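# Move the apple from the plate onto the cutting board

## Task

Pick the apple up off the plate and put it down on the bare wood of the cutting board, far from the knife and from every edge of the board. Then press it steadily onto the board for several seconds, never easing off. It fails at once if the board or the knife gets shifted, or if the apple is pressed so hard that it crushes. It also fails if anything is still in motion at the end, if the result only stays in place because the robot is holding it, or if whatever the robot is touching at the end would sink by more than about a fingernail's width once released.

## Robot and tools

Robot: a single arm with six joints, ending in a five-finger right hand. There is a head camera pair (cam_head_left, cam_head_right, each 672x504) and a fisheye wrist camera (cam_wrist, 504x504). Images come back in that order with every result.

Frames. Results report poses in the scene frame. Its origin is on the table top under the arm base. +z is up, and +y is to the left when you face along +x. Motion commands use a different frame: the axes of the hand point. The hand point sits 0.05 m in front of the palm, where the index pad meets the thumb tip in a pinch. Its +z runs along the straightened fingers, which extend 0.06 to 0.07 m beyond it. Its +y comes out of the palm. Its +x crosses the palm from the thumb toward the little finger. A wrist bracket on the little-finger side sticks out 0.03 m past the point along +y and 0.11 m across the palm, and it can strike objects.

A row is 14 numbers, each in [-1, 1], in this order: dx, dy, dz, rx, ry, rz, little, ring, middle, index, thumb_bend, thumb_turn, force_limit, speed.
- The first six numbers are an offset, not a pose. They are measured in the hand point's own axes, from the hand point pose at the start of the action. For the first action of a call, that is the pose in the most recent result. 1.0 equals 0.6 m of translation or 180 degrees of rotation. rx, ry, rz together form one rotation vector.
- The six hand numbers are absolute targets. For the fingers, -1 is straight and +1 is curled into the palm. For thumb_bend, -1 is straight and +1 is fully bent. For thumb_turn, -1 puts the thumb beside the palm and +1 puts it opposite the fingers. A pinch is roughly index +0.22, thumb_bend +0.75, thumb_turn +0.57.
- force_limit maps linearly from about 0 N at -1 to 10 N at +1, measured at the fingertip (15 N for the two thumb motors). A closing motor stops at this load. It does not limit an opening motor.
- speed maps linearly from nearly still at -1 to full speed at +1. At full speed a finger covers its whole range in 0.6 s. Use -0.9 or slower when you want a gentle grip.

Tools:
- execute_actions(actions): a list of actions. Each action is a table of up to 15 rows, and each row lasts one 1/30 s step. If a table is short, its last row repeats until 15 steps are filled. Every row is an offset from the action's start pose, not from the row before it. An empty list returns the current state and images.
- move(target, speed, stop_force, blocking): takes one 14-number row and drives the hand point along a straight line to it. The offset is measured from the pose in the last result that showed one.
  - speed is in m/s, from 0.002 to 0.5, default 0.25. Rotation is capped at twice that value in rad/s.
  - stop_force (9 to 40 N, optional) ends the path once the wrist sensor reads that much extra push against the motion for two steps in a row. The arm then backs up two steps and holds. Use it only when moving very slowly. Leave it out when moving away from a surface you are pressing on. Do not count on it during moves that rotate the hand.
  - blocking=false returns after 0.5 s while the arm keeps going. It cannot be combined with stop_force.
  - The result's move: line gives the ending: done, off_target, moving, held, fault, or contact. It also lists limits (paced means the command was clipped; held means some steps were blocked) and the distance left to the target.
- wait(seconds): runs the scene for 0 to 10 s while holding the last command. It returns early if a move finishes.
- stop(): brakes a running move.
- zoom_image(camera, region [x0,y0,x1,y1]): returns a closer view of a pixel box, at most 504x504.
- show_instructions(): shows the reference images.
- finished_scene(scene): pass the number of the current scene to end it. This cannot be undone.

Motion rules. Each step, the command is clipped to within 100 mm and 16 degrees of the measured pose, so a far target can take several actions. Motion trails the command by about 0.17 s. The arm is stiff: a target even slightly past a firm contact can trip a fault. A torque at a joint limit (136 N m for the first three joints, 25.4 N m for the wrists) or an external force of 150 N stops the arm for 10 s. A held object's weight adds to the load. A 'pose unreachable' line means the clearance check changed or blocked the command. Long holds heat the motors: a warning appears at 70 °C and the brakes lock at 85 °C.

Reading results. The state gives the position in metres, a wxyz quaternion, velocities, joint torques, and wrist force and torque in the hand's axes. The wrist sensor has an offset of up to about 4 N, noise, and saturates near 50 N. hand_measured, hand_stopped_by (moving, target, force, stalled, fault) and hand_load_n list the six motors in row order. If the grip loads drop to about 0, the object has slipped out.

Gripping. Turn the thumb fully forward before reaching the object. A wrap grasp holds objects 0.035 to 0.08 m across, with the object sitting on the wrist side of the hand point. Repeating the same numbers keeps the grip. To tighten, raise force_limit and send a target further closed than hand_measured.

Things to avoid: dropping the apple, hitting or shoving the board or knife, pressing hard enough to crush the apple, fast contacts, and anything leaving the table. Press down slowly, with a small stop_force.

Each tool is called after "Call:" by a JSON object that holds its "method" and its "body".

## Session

Call:
{"method": "execute_actions", "body": {"actions": []}}

Scene clock: 0.00 s.
end_effector_position=(+0.1833, -0.0932, +0.1823) hand_measured=(-1.000, -1.000, -1.000, -1.000, -1.000, -1.000) hand_load_n=(+0.0, +0.0, +0.0, +0.0, +0.0, +0.0) hand_stopped_by=(target, target, target, target, target, target) hand_force_limit=0.00 hand_speed=-0.80 end_effector_quat_wxyz=(-0.268, -0.239, +0.913, -0.191) end_effector_velocity=(-0.001, +0.000, +0.000) end_effector_angular_velocity=(+0.000, +0.003, -0.000)
Joint positions: [-0.693 -0.849  2.225  0.282  2.029 -2.753]
Joint velocities: [ 0.    -0.     0.001  0.001  0.002  0.   ]
Joint torques (N m, as the arm reports them, + toward a larger angle): no reading
Wrist force (N, on the end effector, along its own x y z axes, offset not removed): no reading
Wrist torque (N m, same axes, about the end effector's origin, offset not removed): no reading
Hand target: +0.183, -0.093, +0.182; -0.268, -0.239, +0.913, -0.191

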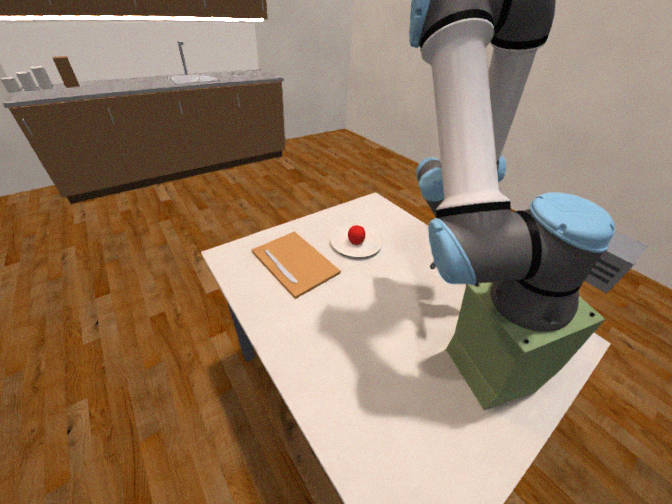

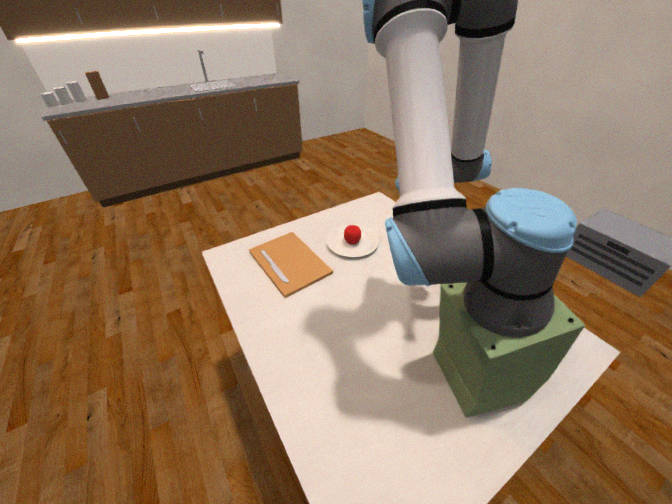

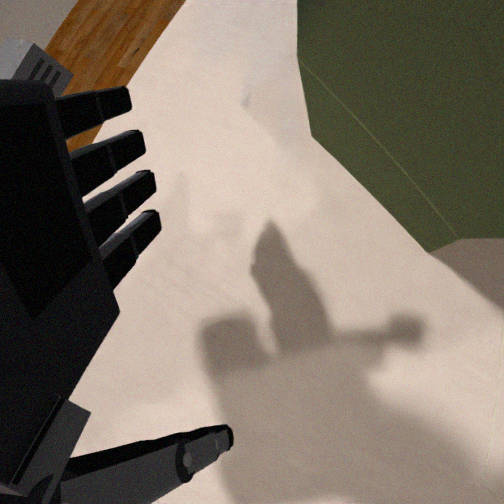

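Call:
{"method": "move", "body": {"target": [-0.615,-0.38,-0.282,0.156,-0.168,0.11,-1,-1,-1,-1,-1,1,0,0.5], "speed": 0.4}}

Scene clock: 3.87 s.
end_effector_position=(+0.6471, -0.0745, +0.1504) hand_measured=(-1.000, -1.000, -1.000, -1.000, -1.000, +1.000) hand_load_n=(+0.0, +0.0, +0.0, +0.0, +0.0, +0.0) hand_stopped_by=(target, target, target, target, target, target) hand_force_limit=0.00 hand_speed=0.50 end_effector_quat_wxyz=(+0.077, -0.180, +0.905, -0.378) end_effector_velocity=(+0.002, +0.000, -0.001) end_effector_angular_velocity=(+0.001, -0.001, +0.000)
Joint positions: [-0.229 -0.631  1.372  0.343  2.005 -2.213]
Joint velocities: [ 0.001  0.005 -0.007  0.002 -0.001  0.002]
Joint torques (N m, as the arm reports them, + toward a larger angle): [ -3.48 -37.34 -26.     3.32   2.52   1.7 ]
Wrist force (N, on the end effector, along its own x y z axes, offset not removed): [-0.2 1.5 2.1]
Wrist torque (N m, same axes, about the end effector's origin, offset not removed): [0.23 0.12 -0.10]
Hand target: +0.647, -0.075, +0.150; +0.077, -0.180, +0.905, -0.378
Off the commanded pose: 0.001 m, 0 deg.
move: done

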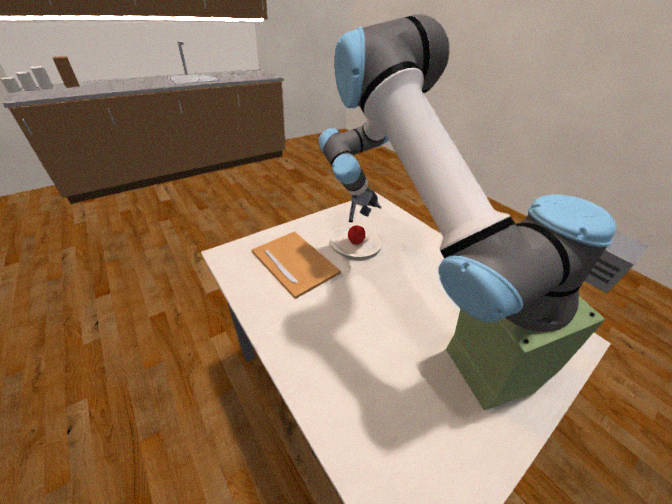

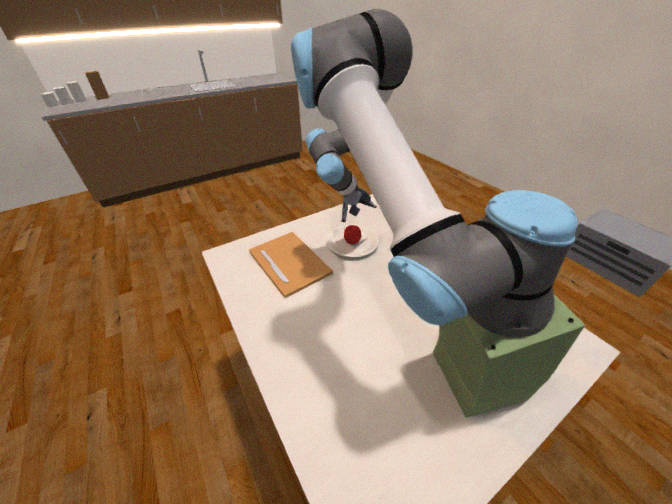

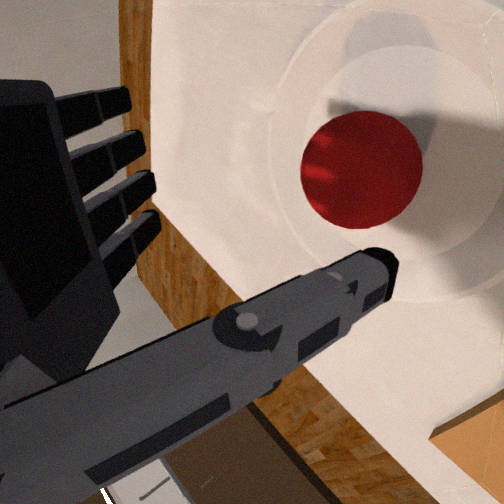

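Call:
{"method": "move", "body": {"target": [-0.003,0.083,0.070,0,0,0,-1,-1,-1,-1,-1,1,0,0.5], "speed": 0.25}}

Scene clock: 5.47 s.
end_effector_position=(+0.6470, -0.0691, +0.0858) hand_measured=(-1.000, -1.000, -1.000, -1.000, -1.000, +1.000) hand_load_n=(+0.0, +0.0, +0.0, +0.0, +0.0, +0.0) hand_stopped_by=(target, target, target, target, target, target) hand_force_limit=0.00 hand_speed=0.50 end_effector_quat_wxyz=(+0.077, -0.180, +0.905, -0.378) end_effector_velocity=(+0.000, -0.001, -0.003) end_effector_angular_velocity=(-0.000, +0.001, -0.001)
Joint positions: [-0.194 -0.512  1.328  0.282  2.021 -2.178]
Joint velocities: [ 0.     0.006 -0.004 -0.     0.001  0.001]
Joint torques (N m, as the arm reports them, + toward a larger angle): [ -1.74 -38.46 -25.28   0.04   2.29   1.6 ]
Wrist force (N, on the end effector, along its own x y z axes, offset not removed): [-1.4 -0.1 1.3]
Wrist torque (N m, same axes, about the end effector's origin, offset not removed): [0.03 0.32 -0.24]
Hand target: +0.647, -0.069, +0.085; +0.077, -0.180, +0.905, -0.378
Off the commanded pose: 0.000 m, 0 deg.
move: done

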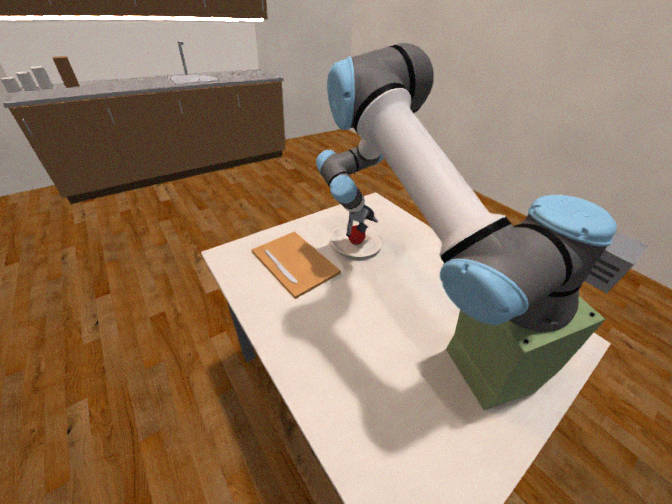

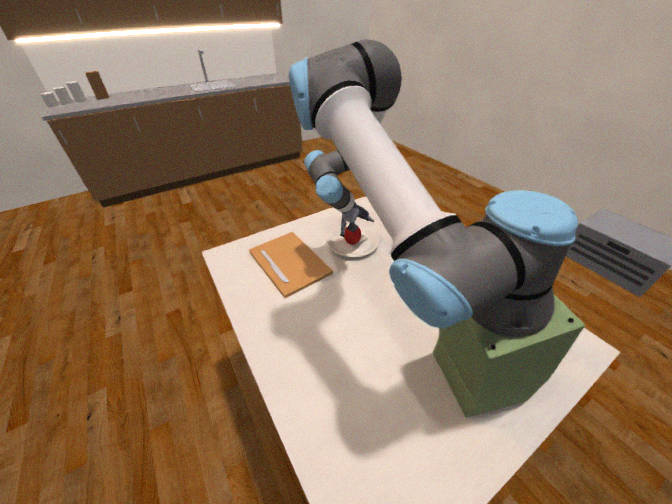

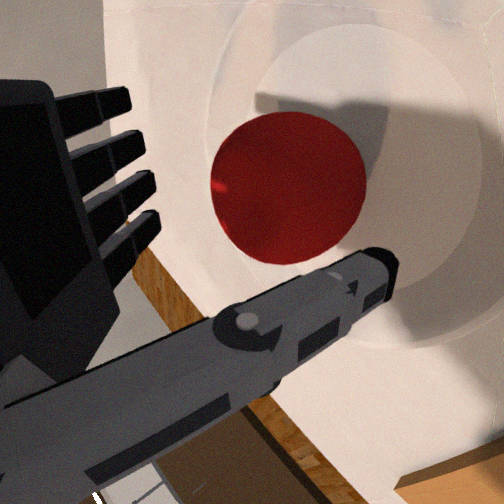

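Call:
{"method": "move", "body": {"target": [0.005,0.05,0.056,0,0,0,-0.6,-0.65,-0.65,-0.65,-0.9,1,0,0.5], "speed": 0.07, "stop_force": 10}}

Scene clock: 7.20 s.
end_effector_position=(+0.6454, -0.0728, +0.0411) hand_measured=(-0.600, -0.650, -0.650, -0.650, -0.900, +1.000) hand_load_n=(+0.0, +0.0, +0.0, +0.0, +0.0, +0.0) hand_stopped_by=(target, target, target, target, target, target) hand_force_limit=0.00 hand_speed=0.50 end_effector_quat_wxyz=(+0.077, -0.180, +0.905, -0.378) end_effector_velocity=(-0.001, -0.001, -0.002) end_effector_angular_velocity=(-0.001, +0.003, -0.000)
Joint positions: [-0.183 -0.427  1.29   0.24   2.026 -2.167]
Joint velocities: [ 0.     0.005 -0.001 -0.001  0.002 -0.001]
Joint torques (N m, as the arm reports them, + toward a larger angle): [ -0.95 -36.84 -24.83   0.25   2.23   1.7 ]
Wrist force (N, on the end effector, along its own x y z axes, offset not removed): [-0.4 -1.0 2.7]
Wrist torque (N m, same axes, about the end effector's origin, offset not removed): [-0.17 0.07 -0.18]
Hand target: +0.645, -0.073, +0.041; +0.077, -0.180, +0.905, -0.378
Off the commanded pose: 0.000 m, 0 deg.
move: done

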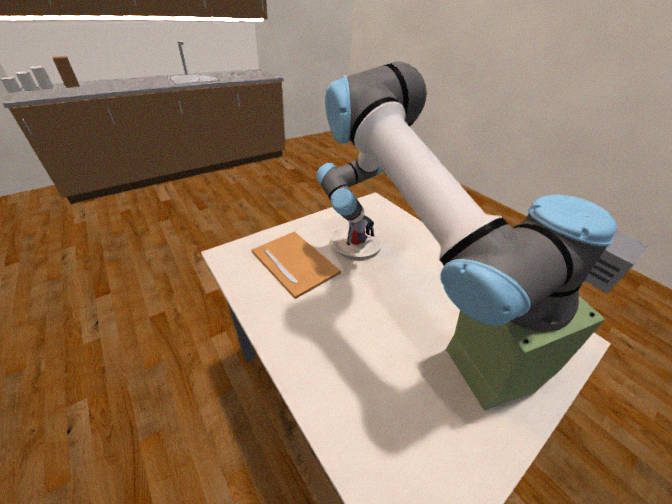

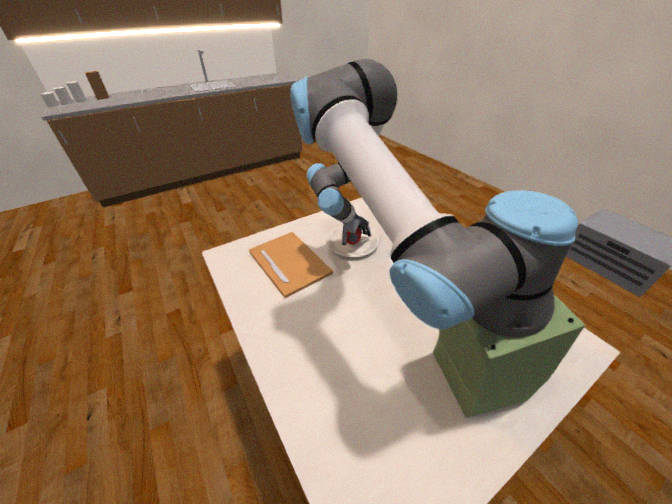

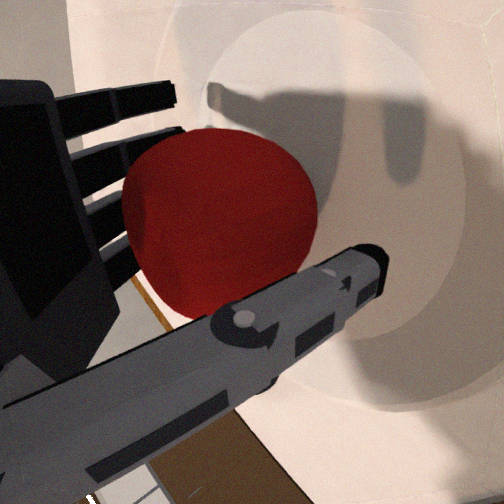

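Call:
{"method": "execute_actions", "body": {"actions": [[[0,0.002,0.002,0,0,0,1,1,1,1,1,1,0.1,-0.5]],[[0,0,0,0,0,0,1,1,1,1,1,1,0.1,-0.5]],[[0,0,0,0,0,0,1,1,1,1,1,1,0.1,-0.5]]]}}

Scene clock: 8.93 s.
end_effector_position=(+0.6454, -0.0728, +0.0394) hand_measured=(+0.564, -0.108, -0.238, -0.184, -0.622, +1.000) hand_load_n=(+0.0, +10.5, +1.5, +7.0, +13.5, +3.5) hand_stopped_by=(moving, force, force, force, force, target) hand_force_limit=0.10 hand_speed=-0.50 end_effector_quat_wxyz=(+0.077, -0.180, +0.905, -0.378) end_effector_velocity=(+0.001, -0.000, +0.001) end_effector_angular_velocity=(-0.001, -0.003, -0.000)
Joint positions: [-0.182 -0.423  1.288  0.238  2.027 -2.167]
Joint velocities: [-0.    -0.001 -0.001 -0.     0.     0.   ]
Joint torques (N m, as the arm reports them, + toward a larger angle): [ -5.09 -43.51 -23.42   0.53   1.18   1.18]
Wrist force (N, on the end effector, along its own x y z axes, offset not removed): [-1.8 0.0 2.6]
Wrist torque (N m, same axes, about the end effector's origin, offset not removed): [-0.14 0.32 -0.31]
Hand target: +0.645, -0.073, +0.039; +0.077, -0.180, +0.905, -0.378
Off the commanded pose: 0.000 m, 0 deg.

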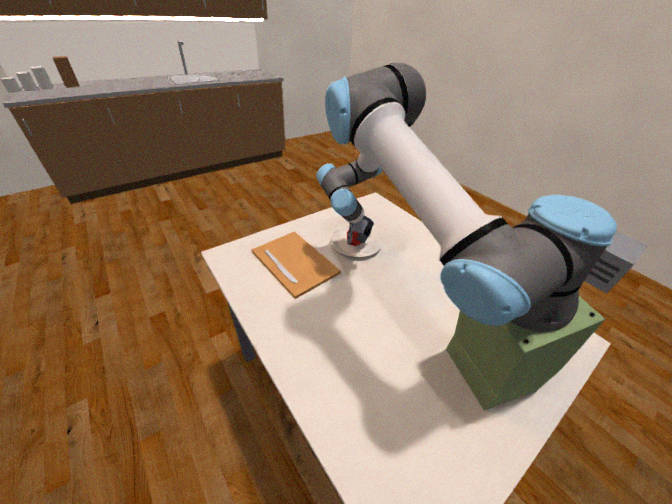

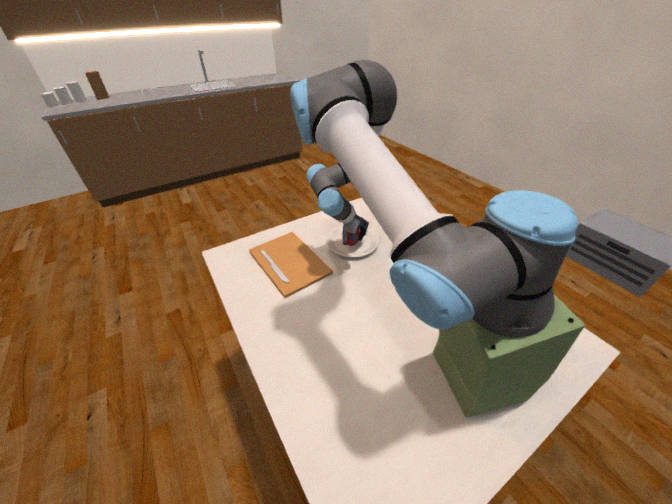

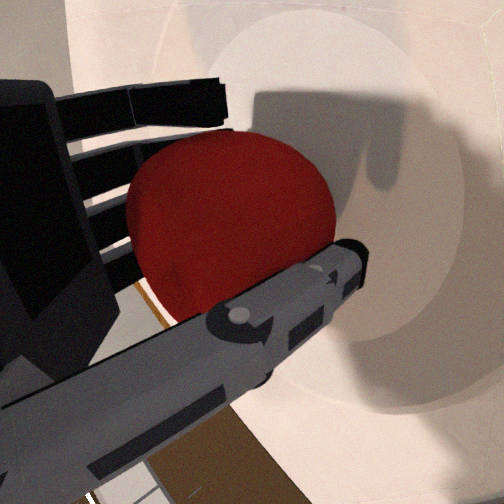

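Call:
{"method": "move", "body": {"target": [0,-0.13,-0.13,0,0,0,1,1,1,1,1,1,0.1,-0.5], "speed": 0.2}}

Call:
{"method": "move", "body": {"target": [-0.159,0.257,-0.257,0,0,0,1,1,1,1,1,1,0.1,-0.5], "speed": 0.3}}

Scene clock: 10.53 s.
end_effector_position=(+0.6449, -0.0723, +0.1493) hand_measured=(+1.000, -0.108, -0.238, -0.184, -0.622, +1.000) hand_load_n=(+0.0, +10.5, +1.5, +7.0, +13.5, +3.5) hand_stopped_by=(target, force, force, force, force, target) hand_force_limit=0.10 hand_speed=-0.50 end_effector_quat_wxyz=(+0.077, -0.180, +0.905, -0.378) end_effector_velocity=(-0.001, +0.000, +0.003) end_effector_angular_velocity=(-0.002, +0.002, -0.000)
Joint positions: [-0.225 -0.633  1.38   0.338  2.007 -2.209]
Joint velocities: [-0.    -0.005  0.003  0.003  0.001 -0.001]
Joint torques (N m, as the arm reports them, + toward a larger angle): [-18.66 -52.09  -0.4    3.14  -0.43  -1.12]
Wrist force (N, on the end effector, along its own x y z axes, offset not removed): [-1.3 -0.5 3.6]
Wrist torque (N m, same axes, about the end effector's origin, offset not removed): [-0.30 0.24 -0.22]
Hand target: +0.645, -0.072, +0.150; +0.077, -0.180, +0.905, -0.378
Off the commanded pose: 0.000 m, 0 deg.
move: done

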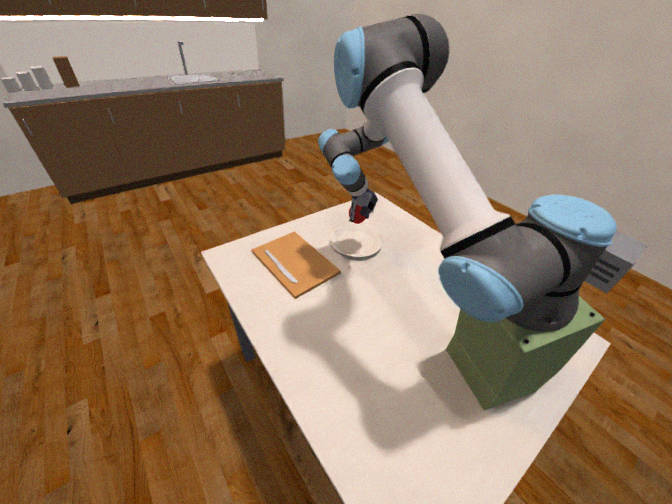

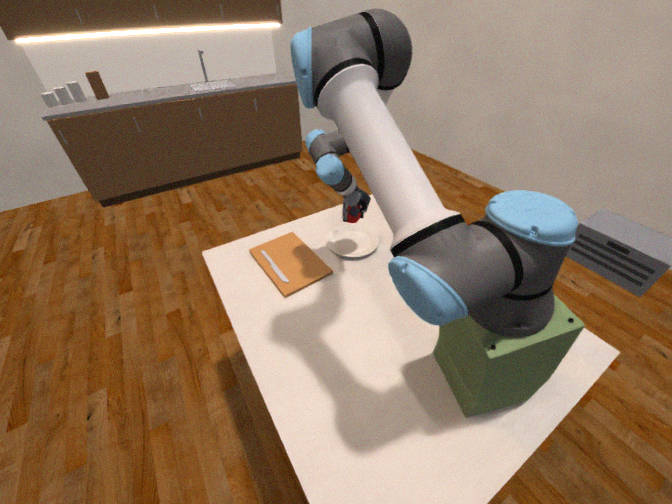

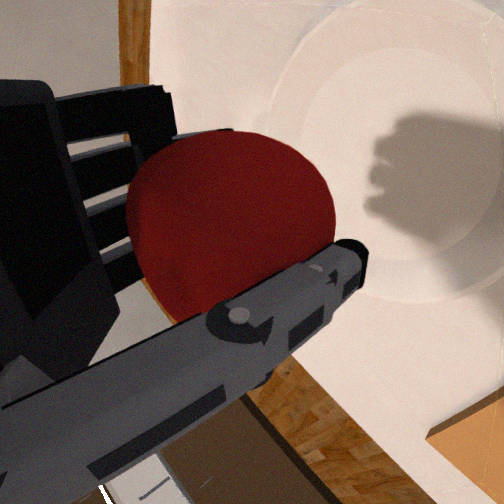

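Scene clock: 12.03 s.
end_effector_position=(+0.6493, +0.1654, +0.1481) hand_measured=(+1.000, -0.108, -0.238, -0.184, -0.622, +1.000) hand_load_n=(+0.0, +10.5, +1.0, +7.0, +13.5, +3.5) hand_stopped_by=(target, force, force, force, force, target) hand_force_limit=0.10 hand_speed=-0.50 end_effector_quat_wxyz=(+0.077, -0.180, +0.905, -0.377) end_effector_velocity=(+0.000, +0.003, -0.000) end_effector_angular_velocity=(-0.001, +0.003, -0.003)
Joint positions: [ 0.184 -0.541  1.093  0.751  2.16  -1.772]
Joint velocities: [ 0.004  0.006 -0.013  0.015  0.002  0.008]
Joint torques (N m, as the arm reports them, + toward a larger angle): [  1.51 -42.77 -27.84   3.94   2.73   1.46]
Wrist force (N, on the end effector, along its own x y z axes, offset not removed): [-1.5 1.3 2.5]
Wrist torque (N m, same axes, about the end effector's origin, offset not removed): [0.03 0.27 -0.21]
Hand target: +0.649, +0.166, +0.148; +0.076, -0.180, +0.905, -0.377
Off the commanded pose: 0.000 m, 0 deg.
move: done

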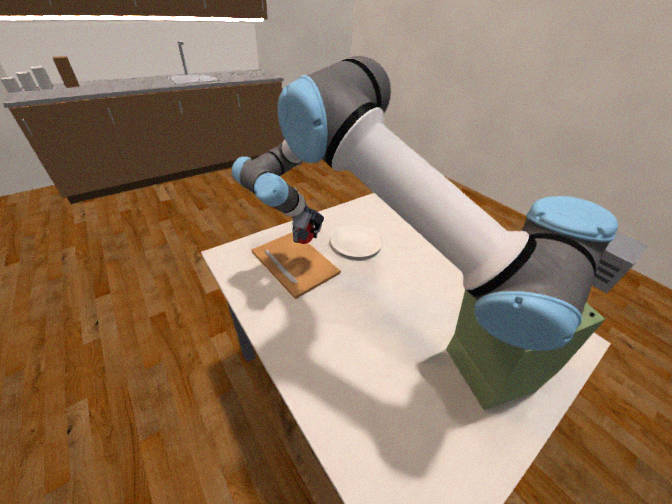

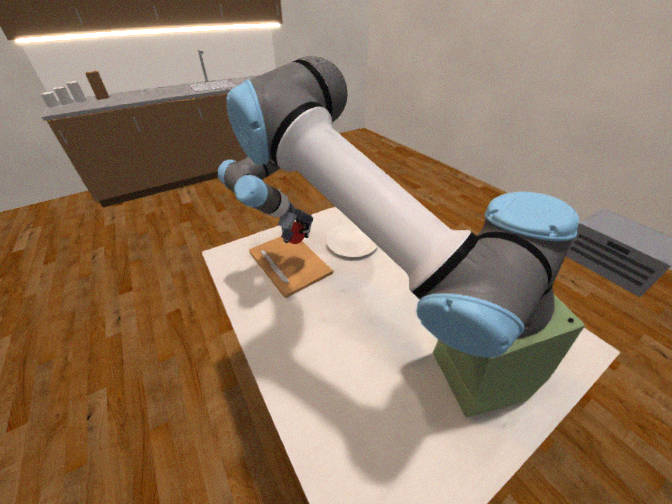

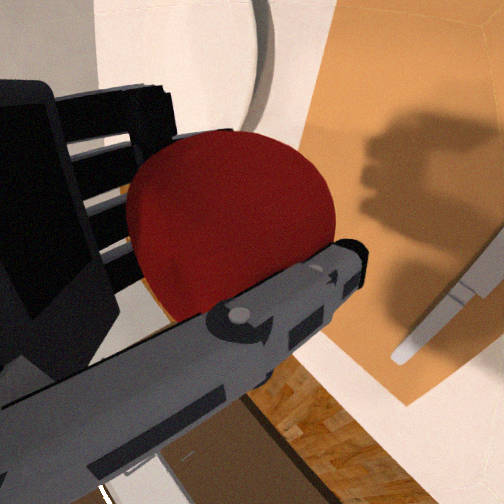

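Call:
{"method": "move", "body": {"target": [-0.038,0.092,0.073,0,0,0,1,1,1,1,1,1,0.1,-0.5], "speed": 0.2}}

Scene clock: 14.47 s.
end_effector_position=(+0.6675, +0.1811, +0.0784) hand_measured=(+1.000, -0.108, -0.238, -0.184, -0.622, +1.000) hand_load_n=(+0.0, +10.5, +1.5, +7.0, +13.5, +3.5) hand_stopped_by=(target, force, force, force, force, target) hand_force_limit=0.10 hand_speed=-0.50 end_effector_quat_wxyz=(+0.077, -0.180, +0.905, -0.377) end_effector_velocity=(+0.001, +0.000, -0.002) end_effector_angular_velocity=(-0.002, +0.001, -0.001)
Joint positions: [ 0.222 -0.361  0.903  0.785  2.169 -1.728]
Joint velocities: [ 0.001  0.009 -0.014  0.008  0.001  0.002]
Joint torques (N m, as the arm reports them, + toward a larger angle): [ -0.86 -43.33 -27.48   4.09   2.68   1.5 ]
Wrist force (N, on the end effector, along its own x y z axes, offset not removed): [-0.4 -0.8 3.4]
Wrist torque (N m, same axes, about the end effector's origin, offset not removed): [-0.20 0.11 -0.14]
Hand target: +0.668, +0.181, +0.078; +0.077, -0.180, +0.905, -0.377
Off the commanded pose: 0.000 m, 0 deg.
move: done

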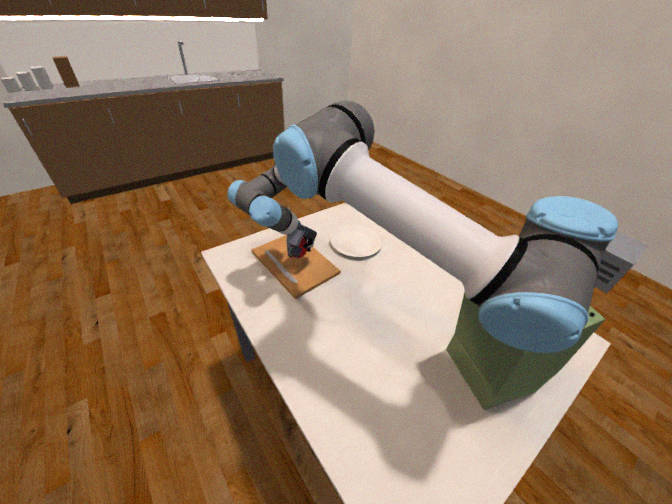

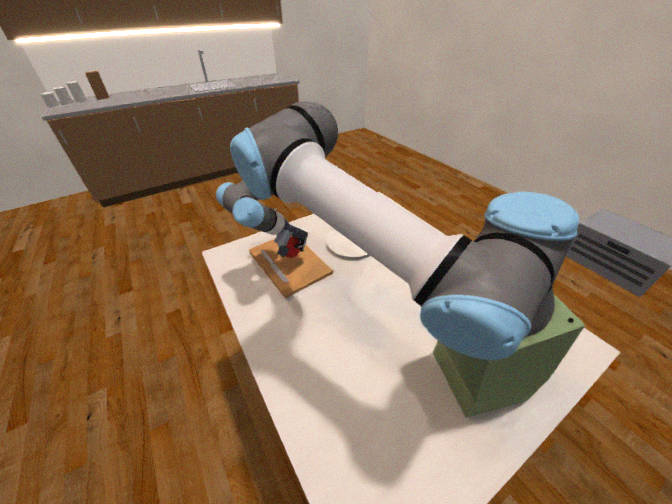

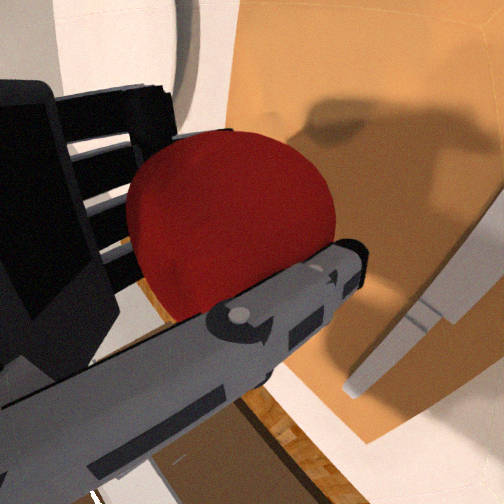

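Call:
{"method": "move", "body": {"target": [0,0.024,0.024,0,0,0,1,1,1,1,1,1,0.1,-0.5], "speed": 0.08, "stop_force": 12}}

Call:
{"method": "move", "body": {"target": [0,0.04,0.04,0,0,0,1,1,1,1,1,1,0.1,-0.5], "speed": 0.012, "stop_force": 12}}

Call:
{"method": "wait", "body": {"seconds": 1}}

Scene clock: 15.73 s.
end_effector_position=(+0.6676, +0.1810, +0.0583) hand_measured=(+1.000, -0.108, -0.238, -0.184, -0.622, +1.000) hand_load_n=(+0.0, +10.5, +1.5, +7.0, +13.5, +3.5) hand_stopped_by=(target, force, force, force, force, target) hand_force_limit=0.10 hand_speed=-0.50 end_effector_quat_wxyz=(+0.077, -0.180, +0.905, -0.377) end_effector_velocity=(+0.001, -0.000, -0.002) end_effector_angular_velocity=(+0.001, -0.003, -0.001)
Joint positions: [ 0.227 -0.321  0.874  0.778  2.171 -1.721]
Joint velocities: [-0.     0.006 -0.006 -0.001  0.     0.002]
Joint torques (N m, as the arm reports them, + toward a larger angle): [ -1.45 -46.99 -27.8    0.88   2.77   1.77]
Wrist force (N, on the end effector, along its own x y z axes, offset not removed): [-1.7 1.0 4.0]
Wrist torque (N m, same axes, about the end effector's origin, offset not removed): [-0.09 0.23 -0.24]
Hand target: +0.668, +0.181, +0.058; +0.077, -0.180, +0.905, -0.377
Off the commanded pose: 0.000 m, 0 deg.
move: done

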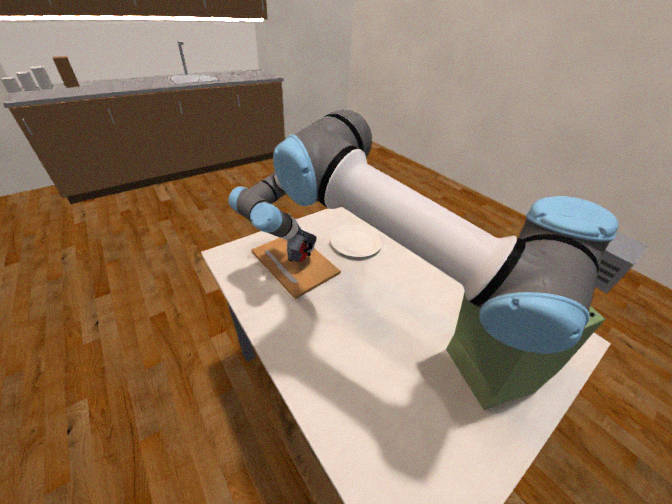

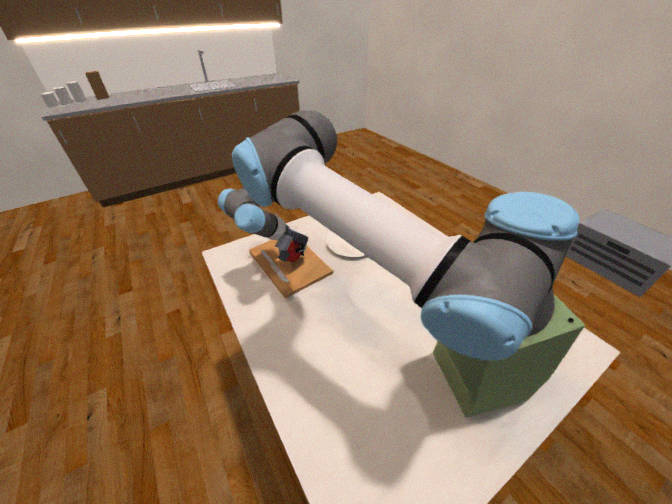

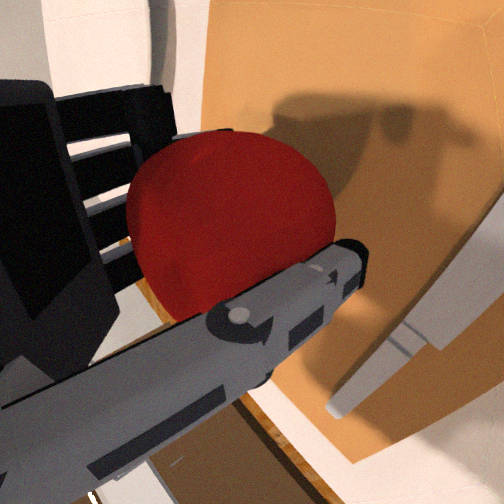

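Scene clock: 17.17 s.
end_effector_position=(+0.6678, +0.1811, +0.0458) hand_measured=(+1.000, -0.108, -0.238, -0.184, -0.622, +1.000) hand_load_n=(+0.0, +9.5, +0.5, +5.5, +13.5, +1.0) hand_stopped_by=(target, force, force, force, force, target) hand_force_limit=0.10 hand_speed=-0.50 end_effector_quat_wxyz=(+0.077, -0.180, +0.905, -0.377) end_effector_velocity=(-0.002, -0.001, +0.001) end_effector_angular_velocity=(+0.000, +0.005, +0.000)
Joint positions: [ 0.231 -0.295  0.854  0.774  2.172 -1.717]
Joint velocities: [-0.002 -0.005  0.009 -0.    -0.002 -0.004]
Joint torques (N m, as the arm reports them, + toward a larger angle): [-17.21 -47.84   1.72  -1.66  -2.15  -1.22]
Wrist force (N, on the end effector, along its own x y z axes, offset not removed): [1.8 -13.9 -14.9]
Wrist torque (N m, same axes, about the end effector's origin, offset not removed): [-0.39 0.61 -0.57]
Hand target: +0.668, +0.181, +0.046; +0.077, -0.180, +0.905, -0.377
Off the commanded pose: 0.021 m, 0 deg.
move: contact

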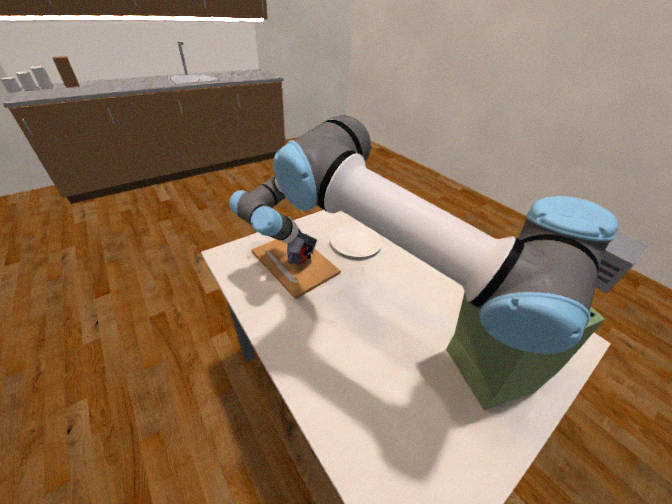

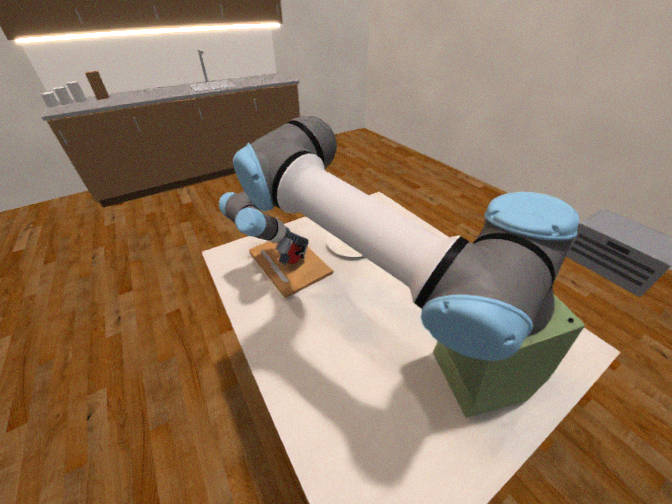

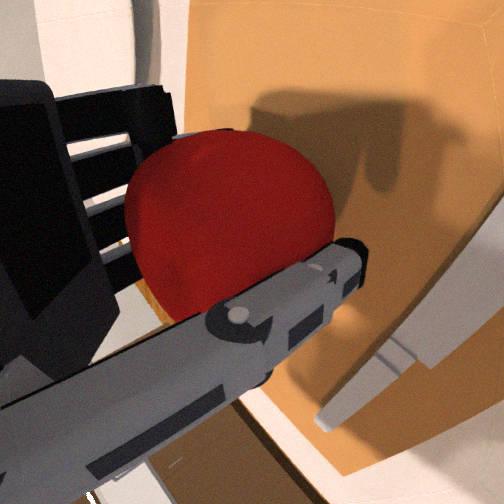

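Scene clock: 18.17 s.
end_effector_position=(+0.6677, +0.1810, +0.0463) hand_measured=(+1.000, -0.108, -0.238, -0.184, -0.622, +1.000) hand_load_n=(+0.0, +10.0, +1.0, +6.5, +13.5, +2.5) hand_stopped_by=(target, force, force, force, force, target) hand_force_limit=0.10 hand_speed=-0.50 end_effector_quat_wxyz=(+0.077, -0.180, +0.905, -0.377) end_effector_velocity=(+0.001, +0.000, +0.001) end_effector_angular_velocity=(-0.000, -0.001, -0.000)
Joint positions: [ 0.231 -0.296  0.855  0.774  2.171 -1.717]
Joint velocities: [-0.    -0.001 -0.001  0.001  0.001  0.   ]
Joint torques (N m, as the arm reports them, + toward a larger angle): [-18.06 -54.69  -0.12   2.91   1.12  -0.89]
Wrist force (N, on the end effector, along its own x y z axes, offset not removed): [1.0 -4.8 -3.7]
Wrist torque (N m, same axes, about the end effector's origin, offset not removed): [-0.40 0.12 -0.35]
Hand target: +0.668, +0.181, +0.046; +0.077, -0.180, +0.905, -0.377
Off the commanded pose: 0.022 m, 0 deg.
wait: 1.00 s; at rest by 0.17 s

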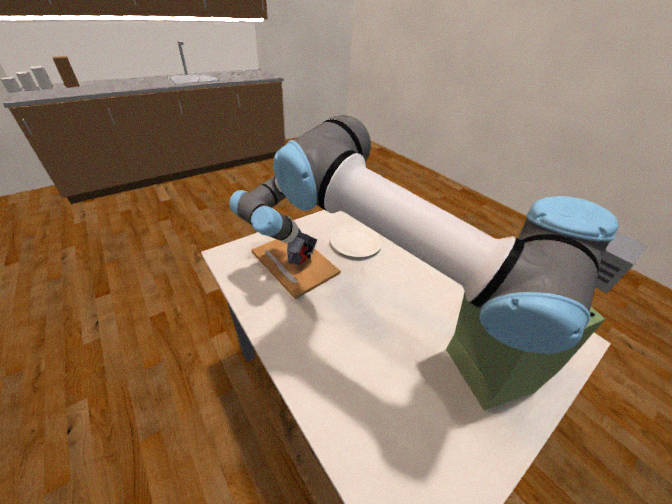

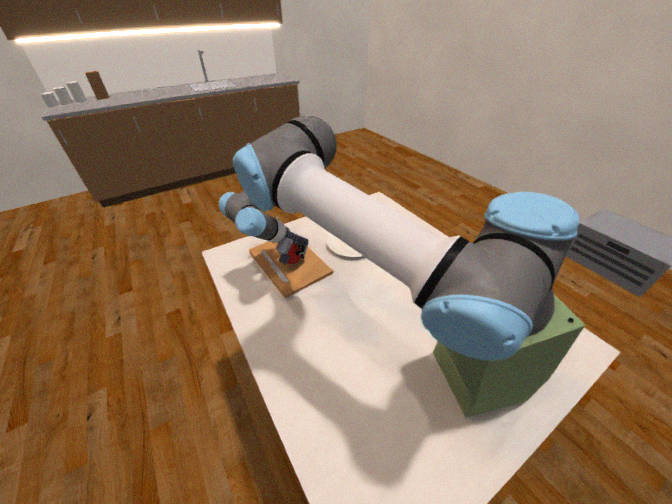

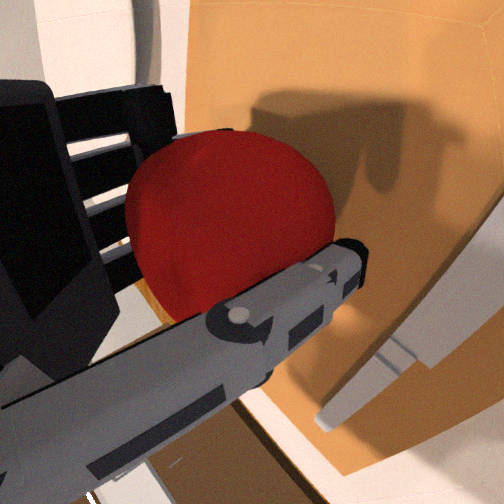

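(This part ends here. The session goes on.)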